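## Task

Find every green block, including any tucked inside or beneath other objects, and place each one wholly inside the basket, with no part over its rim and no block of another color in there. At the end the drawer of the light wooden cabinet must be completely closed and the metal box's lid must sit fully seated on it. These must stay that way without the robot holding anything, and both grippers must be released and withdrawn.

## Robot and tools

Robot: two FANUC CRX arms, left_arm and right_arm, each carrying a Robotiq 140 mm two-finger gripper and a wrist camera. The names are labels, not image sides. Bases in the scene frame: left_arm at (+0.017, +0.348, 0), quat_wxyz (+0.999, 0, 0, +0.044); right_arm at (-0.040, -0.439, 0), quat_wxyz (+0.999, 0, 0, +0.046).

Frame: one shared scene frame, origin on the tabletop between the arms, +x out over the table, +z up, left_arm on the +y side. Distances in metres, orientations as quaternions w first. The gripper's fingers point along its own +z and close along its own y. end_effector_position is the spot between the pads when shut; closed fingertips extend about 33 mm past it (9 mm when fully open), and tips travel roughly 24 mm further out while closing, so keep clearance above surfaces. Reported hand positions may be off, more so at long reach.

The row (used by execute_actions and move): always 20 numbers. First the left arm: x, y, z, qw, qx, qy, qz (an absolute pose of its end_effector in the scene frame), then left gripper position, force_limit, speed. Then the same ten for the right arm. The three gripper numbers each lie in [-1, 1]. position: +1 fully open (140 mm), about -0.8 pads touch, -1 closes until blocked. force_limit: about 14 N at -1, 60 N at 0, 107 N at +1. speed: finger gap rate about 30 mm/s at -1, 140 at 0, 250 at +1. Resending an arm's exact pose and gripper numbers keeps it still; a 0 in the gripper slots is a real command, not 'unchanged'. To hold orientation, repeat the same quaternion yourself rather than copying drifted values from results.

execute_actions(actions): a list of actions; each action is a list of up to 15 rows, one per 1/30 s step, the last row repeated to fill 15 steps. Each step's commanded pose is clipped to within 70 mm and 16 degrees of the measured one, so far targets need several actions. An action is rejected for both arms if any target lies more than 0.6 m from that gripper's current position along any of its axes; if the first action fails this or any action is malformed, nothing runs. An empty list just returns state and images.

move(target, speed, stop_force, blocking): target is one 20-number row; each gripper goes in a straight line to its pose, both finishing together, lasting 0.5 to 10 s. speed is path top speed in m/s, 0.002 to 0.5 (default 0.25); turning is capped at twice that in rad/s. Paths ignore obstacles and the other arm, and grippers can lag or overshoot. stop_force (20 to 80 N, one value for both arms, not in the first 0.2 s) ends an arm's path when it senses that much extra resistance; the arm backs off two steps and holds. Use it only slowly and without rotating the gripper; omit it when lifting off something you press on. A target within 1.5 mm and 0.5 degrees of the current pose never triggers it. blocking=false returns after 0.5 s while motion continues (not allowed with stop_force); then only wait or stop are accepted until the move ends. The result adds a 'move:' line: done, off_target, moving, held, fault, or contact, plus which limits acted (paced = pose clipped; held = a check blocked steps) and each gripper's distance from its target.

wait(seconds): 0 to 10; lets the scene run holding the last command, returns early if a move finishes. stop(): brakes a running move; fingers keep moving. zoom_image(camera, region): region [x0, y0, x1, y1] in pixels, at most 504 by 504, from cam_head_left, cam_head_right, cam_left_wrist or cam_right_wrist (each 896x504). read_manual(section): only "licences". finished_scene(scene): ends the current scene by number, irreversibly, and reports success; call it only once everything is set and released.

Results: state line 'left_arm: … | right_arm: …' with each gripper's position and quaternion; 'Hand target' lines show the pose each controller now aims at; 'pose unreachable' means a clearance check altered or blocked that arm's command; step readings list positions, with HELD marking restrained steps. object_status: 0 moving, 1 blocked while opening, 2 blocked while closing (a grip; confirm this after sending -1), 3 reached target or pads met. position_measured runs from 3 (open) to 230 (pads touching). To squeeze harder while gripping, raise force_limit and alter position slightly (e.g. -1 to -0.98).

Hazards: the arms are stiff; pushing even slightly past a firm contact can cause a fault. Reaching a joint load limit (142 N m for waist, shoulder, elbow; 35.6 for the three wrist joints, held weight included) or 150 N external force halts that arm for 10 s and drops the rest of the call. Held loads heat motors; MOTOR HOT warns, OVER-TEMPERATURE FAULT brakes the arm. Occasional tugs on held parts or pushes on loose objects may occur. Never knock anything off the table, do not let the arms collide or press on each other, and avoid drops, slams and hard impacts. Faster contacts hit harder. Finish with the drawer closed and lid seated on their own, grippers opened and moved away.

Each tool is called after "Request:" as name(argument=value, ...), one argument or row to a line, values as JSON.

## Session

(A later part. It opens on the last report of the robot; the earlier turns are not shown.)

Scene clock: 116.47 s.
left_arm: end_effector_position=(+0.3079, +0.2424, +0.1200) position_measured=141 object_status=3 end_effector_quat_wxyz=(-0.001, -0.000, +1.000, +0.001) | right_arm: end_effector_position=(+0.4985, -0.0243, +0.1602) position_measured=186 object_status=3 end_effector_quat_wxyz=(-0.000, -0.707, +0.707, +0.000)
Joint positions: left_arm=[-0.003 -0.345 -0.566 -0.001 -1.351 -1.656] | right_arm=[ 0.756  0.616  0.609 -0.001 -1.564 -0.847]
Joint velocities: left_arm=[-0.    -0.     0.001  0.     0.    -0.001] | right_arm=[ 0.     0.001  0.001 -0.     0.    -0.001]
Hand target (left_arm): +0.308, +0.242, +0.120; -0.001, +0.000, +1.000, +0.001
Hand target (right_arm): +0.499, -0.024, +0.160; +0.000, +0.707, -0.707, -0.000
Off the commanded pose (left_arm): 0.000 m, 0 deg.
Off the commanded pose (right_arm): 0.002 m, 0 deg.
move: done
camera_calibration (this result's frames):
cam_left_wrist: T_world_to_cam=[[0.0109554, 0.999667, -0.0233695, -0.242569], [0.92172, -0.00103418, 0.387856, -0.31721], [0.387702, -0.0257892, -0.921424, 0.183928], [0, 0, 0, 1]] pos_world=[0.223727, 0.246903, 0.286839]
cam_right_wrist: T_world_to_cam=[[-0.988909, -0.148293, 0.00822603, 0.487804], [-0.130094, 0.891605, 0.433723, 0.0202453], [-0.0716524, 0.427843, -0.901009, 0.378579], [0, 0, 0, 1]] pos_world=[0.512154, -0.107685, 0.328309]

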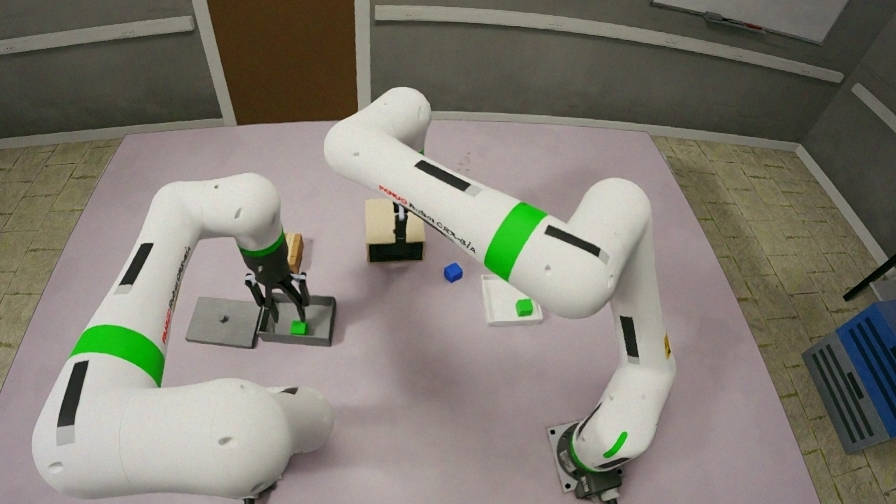

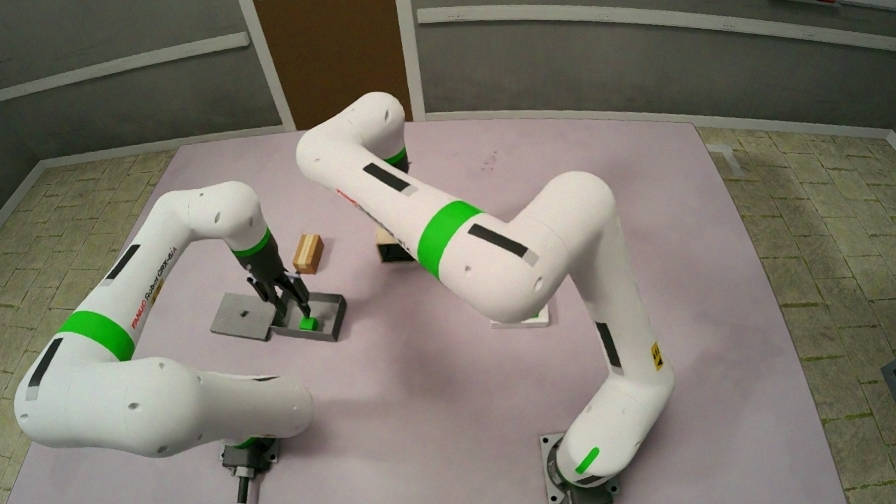

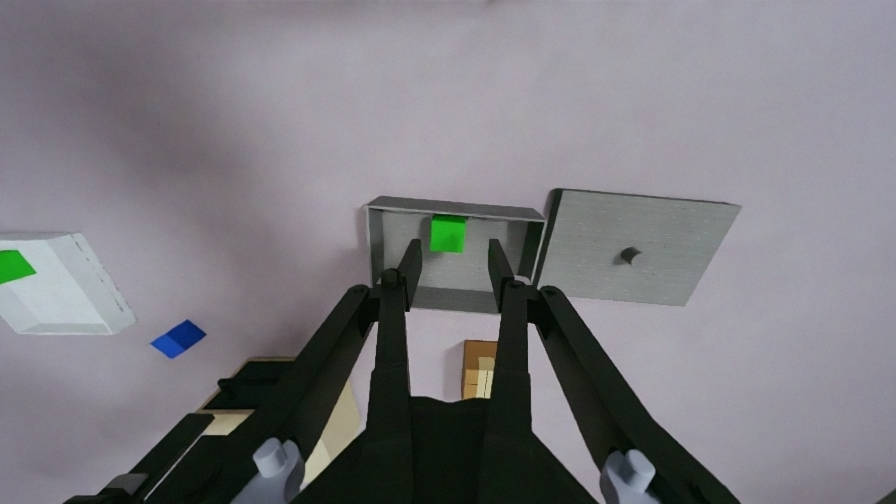

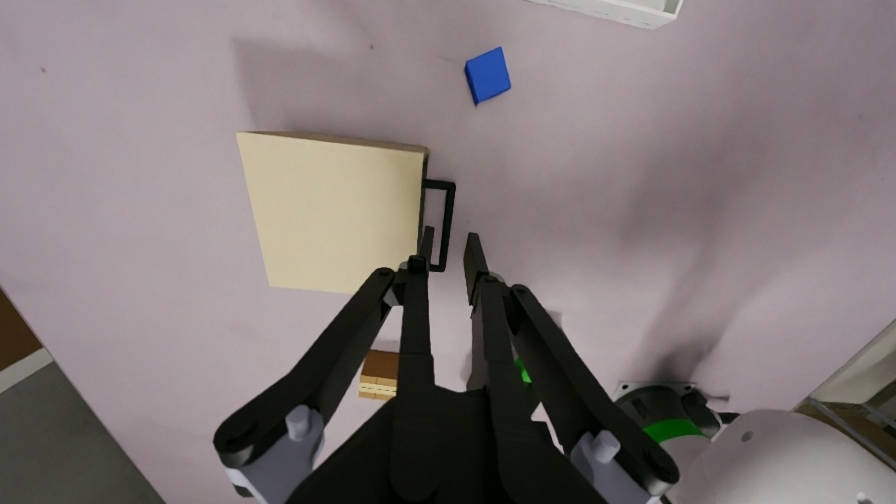

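Request:
execute_actions(
  actions=[],
)

Scene clock: 140.80 s.
left_arm: end_effector_position=(+0.3079, +0.2424, +0.1200) position_measured=141 object_status=3 end_effector_quat_wxyz=(-0.001, +0.000, +1.000, +0.001) | right_arm: end_effector_position=(+0.4987, -0.0245, +0.1602) position_measured=186 object_status=3 end_effector_quat_wxyz=(-0.000, -0.707, +0.707, +0.000)
Joint positions: left_arm=[-0.003 -0.345 -0.566 -0.001 -1.351 -1.656] | right_arm=[ 0.756  0.616  0.609 -0.001 -1.564 -0.847]
Joint velocities: left_arm=[ 0.     0.     0.    -0.     0.002 -0.001] | right_arm=[-0.    -0.001 -0.001  0.    -0.    -0.   ]
Hand target (left_arm): +0.308, +0.242, +0.120; -0.001, +0.000, +1.000, +0.001
Hand target (right_arm): +0.499, -0.024, +0.160; +0.000, +0.707, -0.707, -0.000
Off the commanded pose (left_arm): 0.000 m, 0 deg.
Off the commanded pose (right_arm): 0.001 m, 0 deg.
camera_calibration (this result's frames):
cam_left_wrist: T_world_to_cam=[[0.010985, 0.999667, -0.0233687, -0.242567], [0.921721, -0.00106182, 0.387853, -0.317201], [0.387699, -0.0258, -0.921425, 0.183933], [0, 0, 0, 1]] pos_world=[0.223724, 0.246894, 0.286839]
cam_right_wrist: T_world_to_cam=[[-0.988955, -0.147983, 0.0082791, 0.487948], [-0.129794, 0.89166, 0.4337, 0.020285], [-0.0715624, 0.427835, -0.901019, 0.378586], [0, 0, 0, 1]] pos_world=[0.512284, -0.107852, 0.328276]

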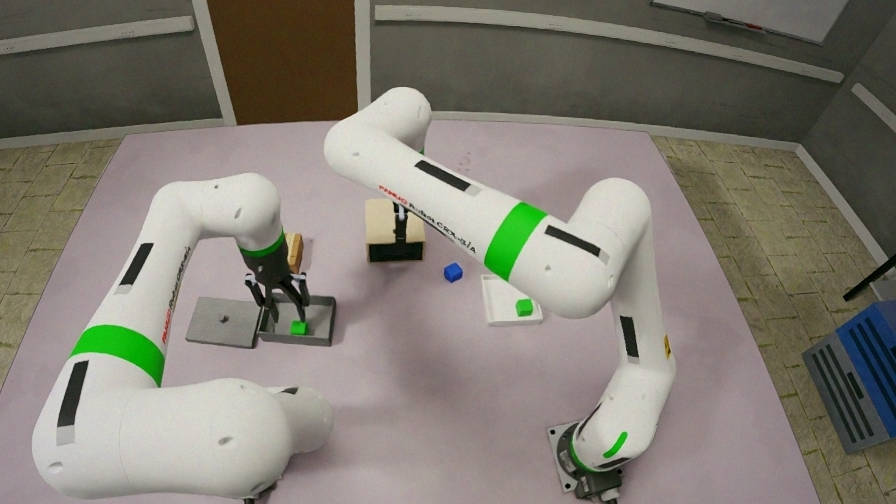

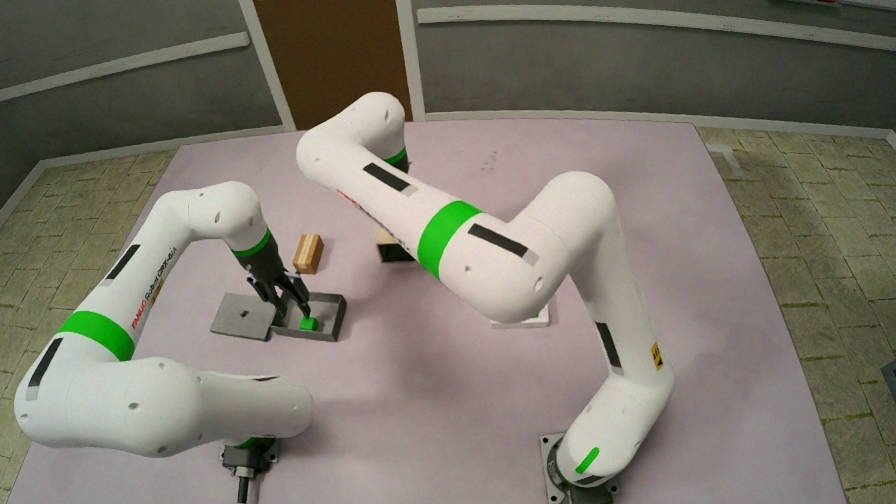

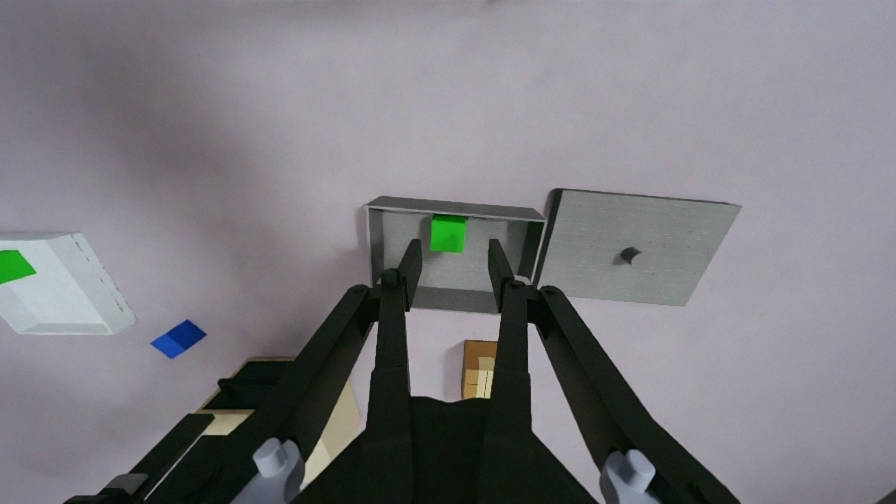

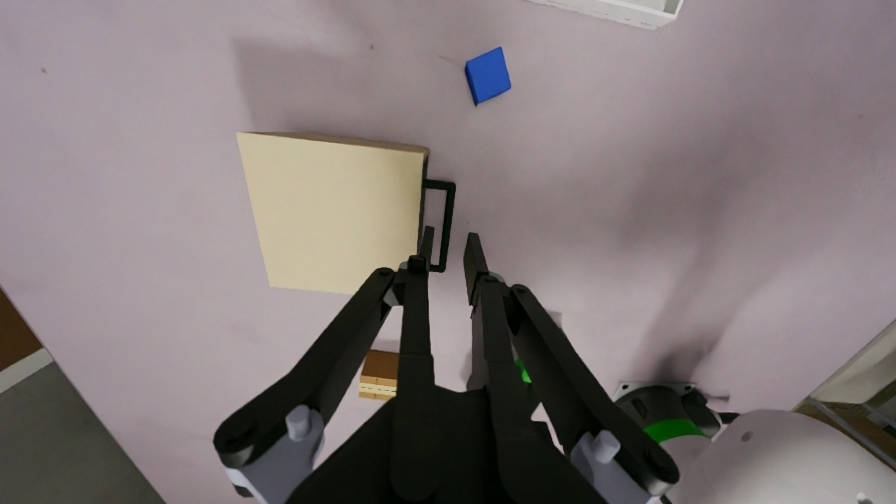

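Request:
move(
  target=[0.308,0.235,0.052,0,0,1,0,-0.1,0,0,0.501,-0.024,0.095,0,-0.7071,0.7071,0,-0.45,0,0],
  speed=0.12,
)

Scene clock: 148.07 s.
left_arm: end_effector_position=(+0.3080, +0.2350, +0.0520) position_measured=141 object_status=3 end_effector_quat_wxyz=(+0.000, -0.000, +1.000, +0.000) | right_arm: end_effector_position=(+0.5011, -0.0240, +0.0950) position_measured=186 object_status=3 end_effector_quat_wxyz=(+0.000, -0.707, +0.707, -0.000)
Joint positions: left_arm=[-0.027 -0.275 -0.684 -0.    -1.162 -1.631] | right_arm=[ 0.754  0.636  0.488  0.    -1.423 -0.846]
Joint velocities: left_arm=[ 0.     0.    -0.001 -0.     0.002 -0.   ] | right_arm=[ 0.    -0.001  0.    -0.     0.     0.   ]
Hand target (left_arm): +0.308, +0.235, +0.052; -0.000, -0.000, +1.000, +0.000
Hand target (right_arm): +0.501, -0.024, +0.095; -0.000, +0.707, -0.707, +0.000
Off the commanded pose (left_arm): 0.000 m, 0 deg.
Off the commanded pose (right_arm): 0.000 m, 0 deg.
move: done
camera_calibration (this result's frames):
cam_left_wrist: T_world_to_cam=[[0.0107289, 0.999645, -0.0243895, -0.23663], [0.921195, -0.000393592, 0.389101, -0.291082], [0.388953, -0.0266421, -0.920872, 0.120838], [0, 0, 0, 1]] pos_world=[0.223682, 0.239651, 0.218765]
cam_right_wrist: T_world_to_cam=[[-0.989034, -0.147498, 0.00752295, 0.491058], [-0.129713, 0.891879, 0.433275, 0.0483838], [-0.0706167, 0.427547, -0.901231, 0.319366], [0, 0, 0, 1]] pos_world=[0.514502, -0.107266, 0.263164]

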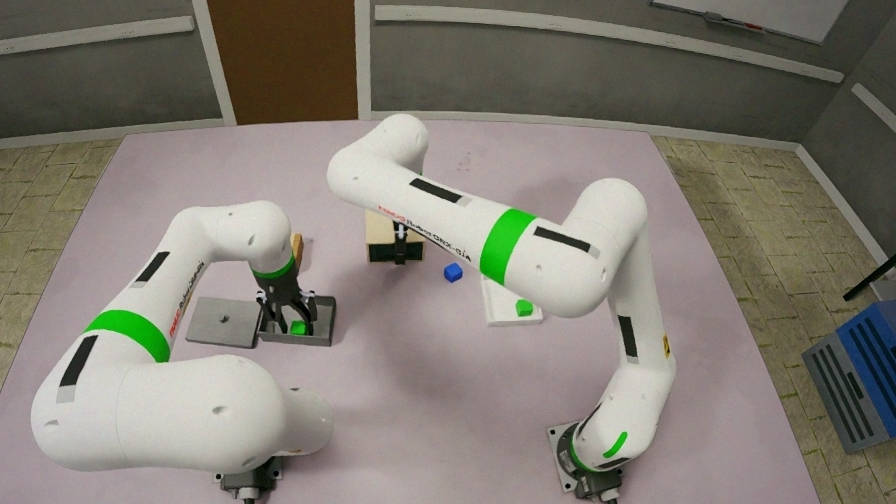

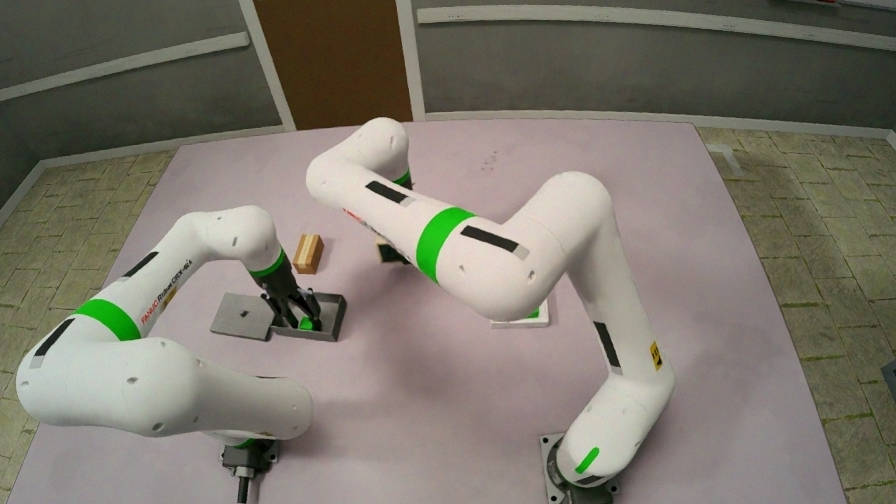

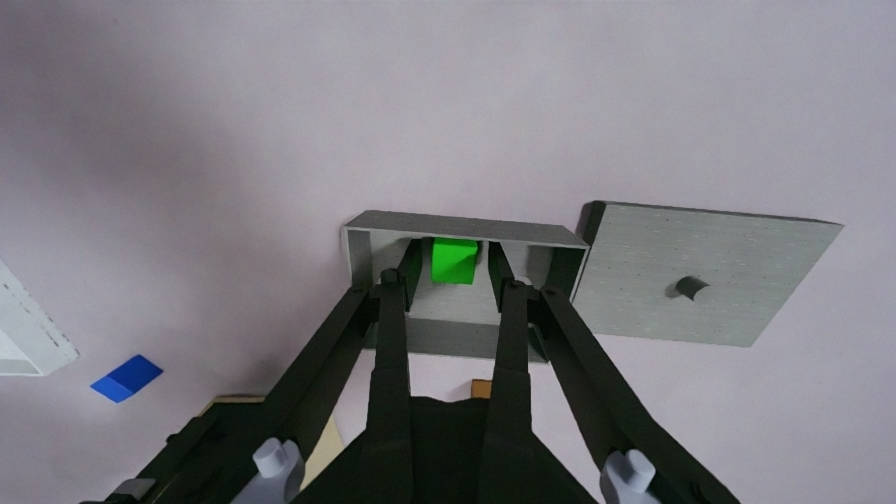

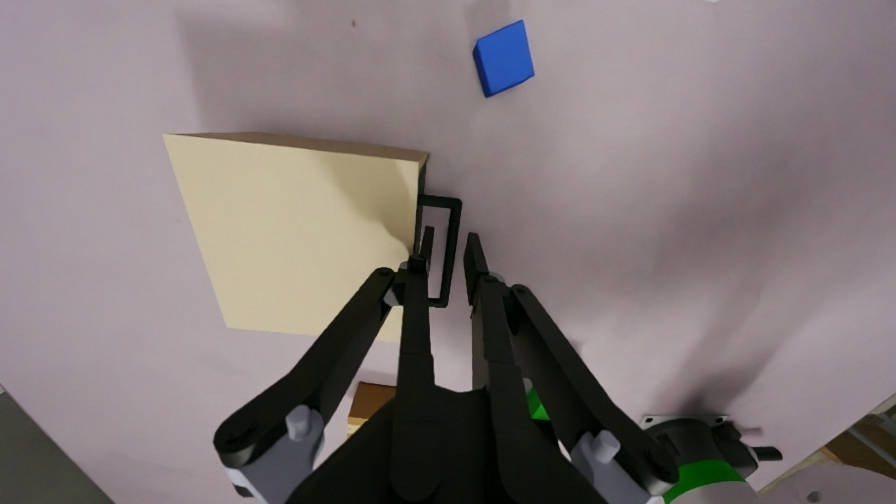

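Request:
move(
  target=[0.308,0.235,0.052,0,0,1,0,-1,0,0,0.500,-0.024,0.068,0,-0.7071,0.7071,0,-0.45,0,0],
  speed=0.06,
)

Request:
move(
  target=[0.308,0.235,0.16,0,0,1,0,-1,0,0,0.500,-0.024,0.068,0,-0.7071,0.7071,0,-1,0.3,0],
  speed=0.15,
)

Scene clock: 156.33 s.
left_arm: end_effector_position=(+0.3080, +0.2350, +0.0520) position_measured=179 object_status=2 end_effector_quat_wxyz=(-0.000, -0.000, +1.000, +0.000) | right_arm: end_effector_position=(+0.5000, -0.0239, +0.0683) position_measured=186 object_status=3 end_effector_quat_wxyz=(+0.000, -0.707, +0.707, +0.000)
Joint positions: left_arm=[-0.027 -0.275 -0.684 -0.    -1.162 -1.631] | right_arm=[ 0.756  0.646  0.442 -0.    -1.366 -0.847]
Joint velocities: left_arm=[ 0.     0.    -0.002  0.001  0.001 -0.   ] | right_arm=[-0.001  0.003 -0.002  0.     0.001  0.001]
Hand target (left_arm): +0.308, +0.235, +0.052; -0.000, -0.000, +1.000, +0.000
Hand target (right_arm): +0.500, -0.024, +0.068; +0.000, +0.707, -0.707, +0.000
Off the commanded pose (left_arm): 0.000 m, 0 deg.
Off the commanded pose (right_arm): 0.000 m, 0 deg.
move: done
camera_calibration (this result's frames):
cam_left_wrist: T_world_to_cam=[[0.0109832, 0.999643, -0.0243538, -0.236717], [0.921233, -0.000644366, 0.389012, -0.29096], [0.388857, -0.0267081, -0.920911, 0.120845], [0, 0, 0, 1]] pos_world=[0.22365, 0.239673, 0.218709]
cam_right_wrist: T_world_to_cam=[[-0.989014, -0.147644, 0.00719952, 0.490265], [-0.129955, 0.891665, 0.433641, 0.0598216], [-0.0704441, 0.427942, -0.901057, 0.295127], [0, 0, 0, 1]] pos_world=[0.513443, -0.107254, 0.236456]

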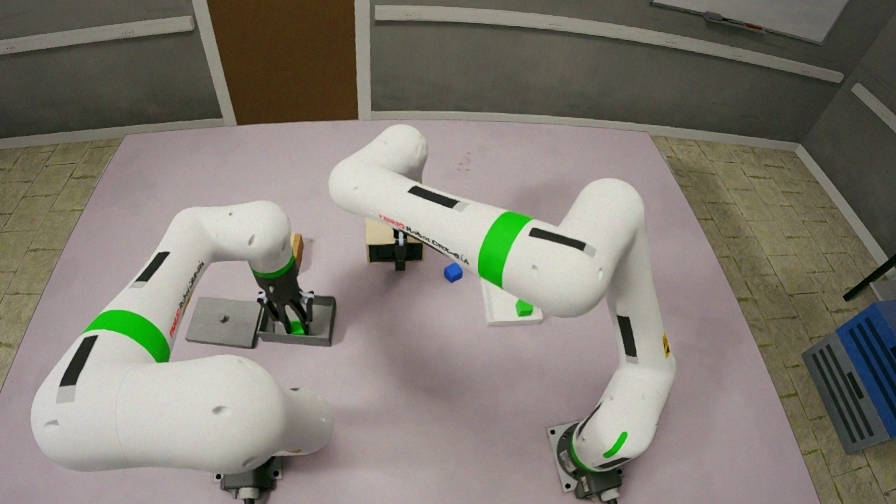

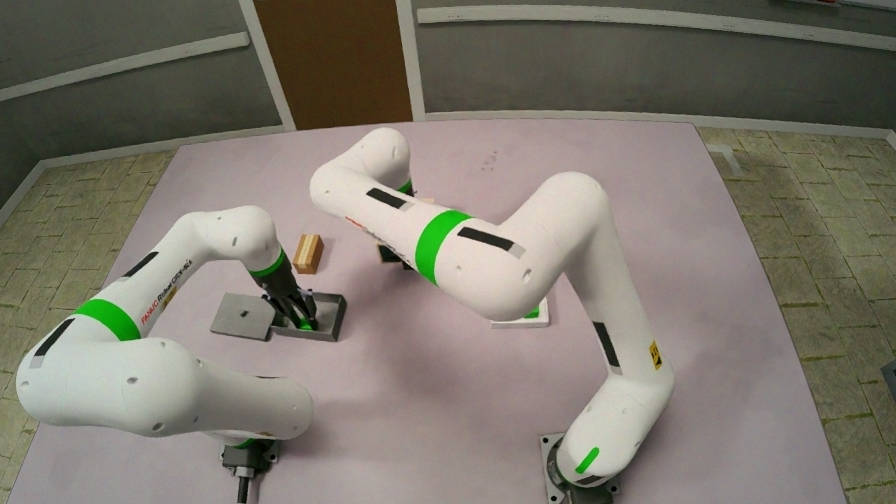

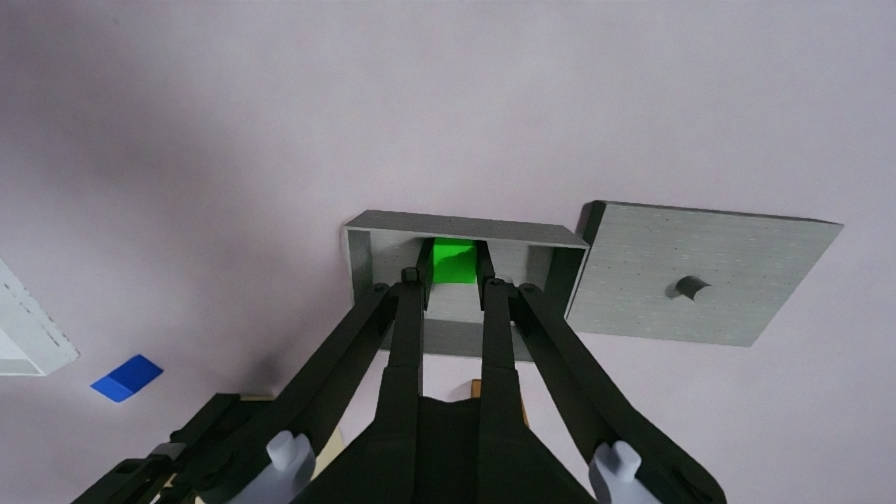

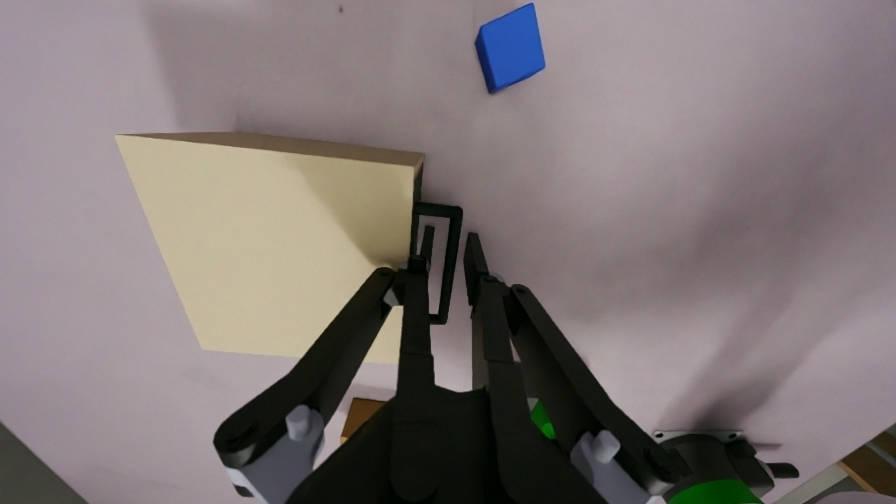

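Scene clock: 157.40 s.
left_arm: end_effector_position=(+0.3079, +0.2348, +0.1600) position_measured=179 object_status=2 end_effector_quat_wxyz=(-0.000, +0.000, +1.000, -0.000) | right_arm: end_effector_position=(+0.5000, -0.0239, +0.0680) position_measured=222 object_status=2 end_effector_quat_wxyz=(+0.000, -0.707, +0.707, +0.000)
Joint positions: left_arm=[-0.027 -0.358 -0.48   0.    -1.448 -1.632] | right_arm=[ 0.756  0.647  0.441 -0.    -1.365 -0.847]
Joint velocities: left_arm=[ 0.001 -0.001 -0.    -0.     0.001 -0.002] | right_arm=[-0.001  0.     0.    -0.     0.002 -0.   ]
Hand target (left_arm): +0.308, +0.235, +0.160; +0.000, +0.000, +1.000, -0.000
Hand target (right_arm): +0.500, -0.024, +0.068; +0.000, +0.707, -0.707, +0.000
Off the commanded pose (left_arm): 0.000 m, 0 deg.
Off the commanded pose (right_arm): 0.000 m, 0 deg.
move: done
camera_calibration (this result's frames):
cam_left_wrist: T_world_to_cam=[[0.01135, 0.999626, -0.0248697, -0.233888], [0.921219, -0.00078076, 0.389043, -0.332915], [0.388879, -0.0273261, -0.920884, 0.220475], [0, 0, 0, 1]] pos_world=[0.223604, 0.239565, 0.326734]
cam_right_wrist: T_world_to_cam=[[-0.989012, -0.147645, 0.00755954, 0.490159], [-0.129822, 0.891811, 0.433381, 0.0599546], [-0.0707282, 0.427638, -0.901179, 0.295034], [0, 0, 0, 1]] pos_world=[0.513424, -0.107266, 0.23619]

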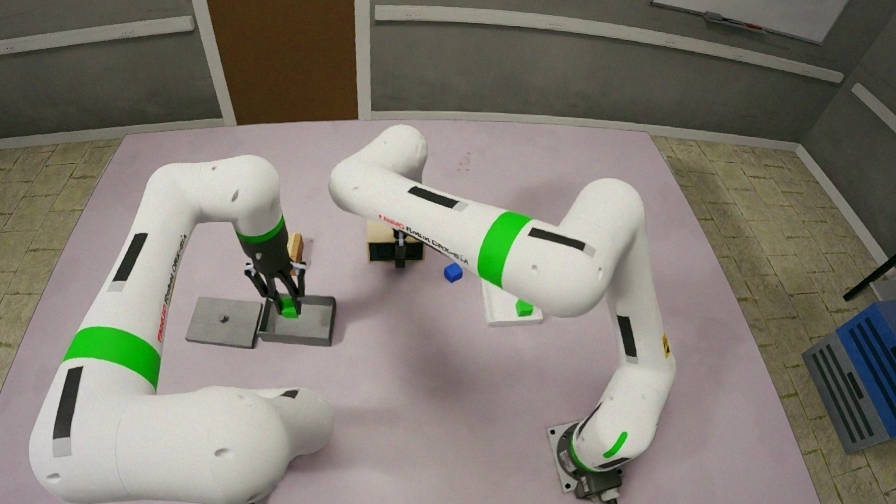

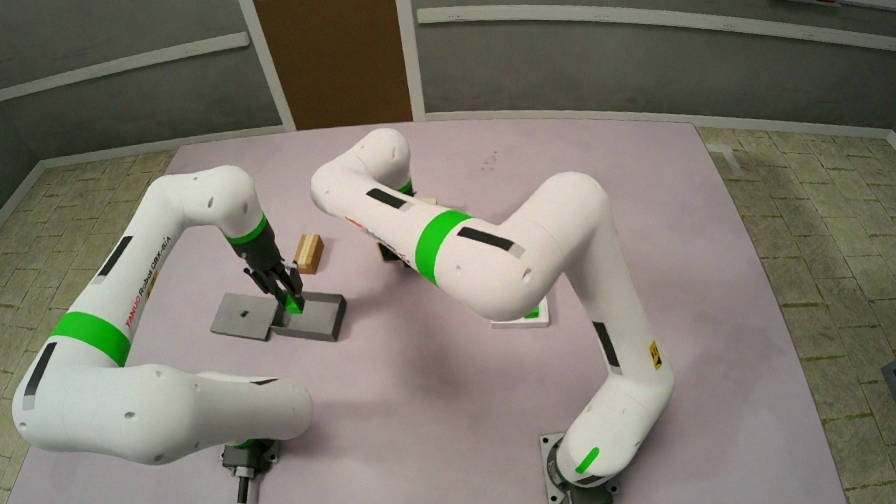

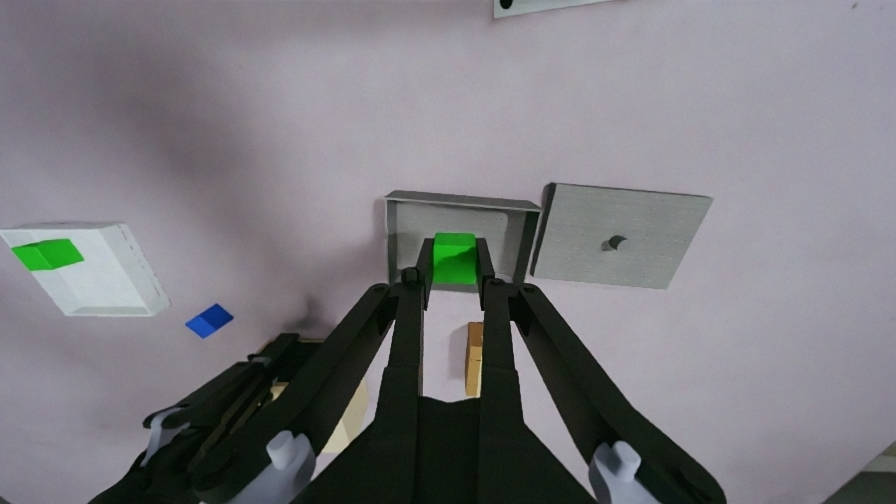

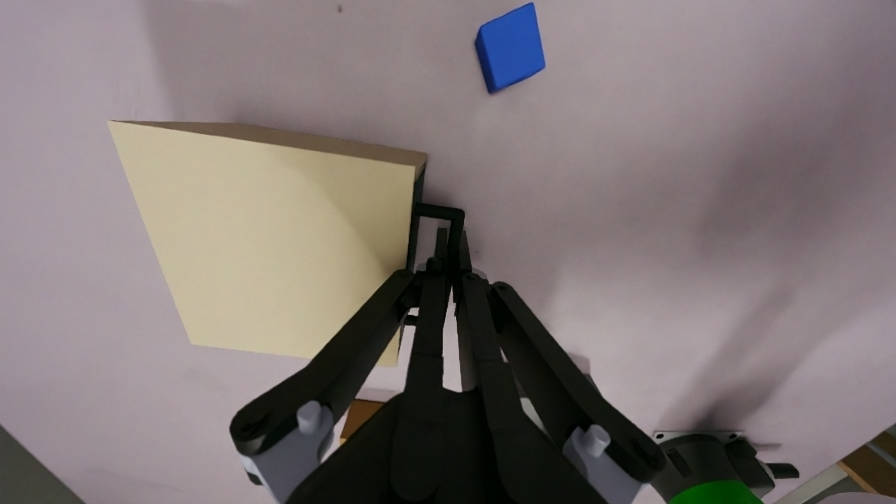

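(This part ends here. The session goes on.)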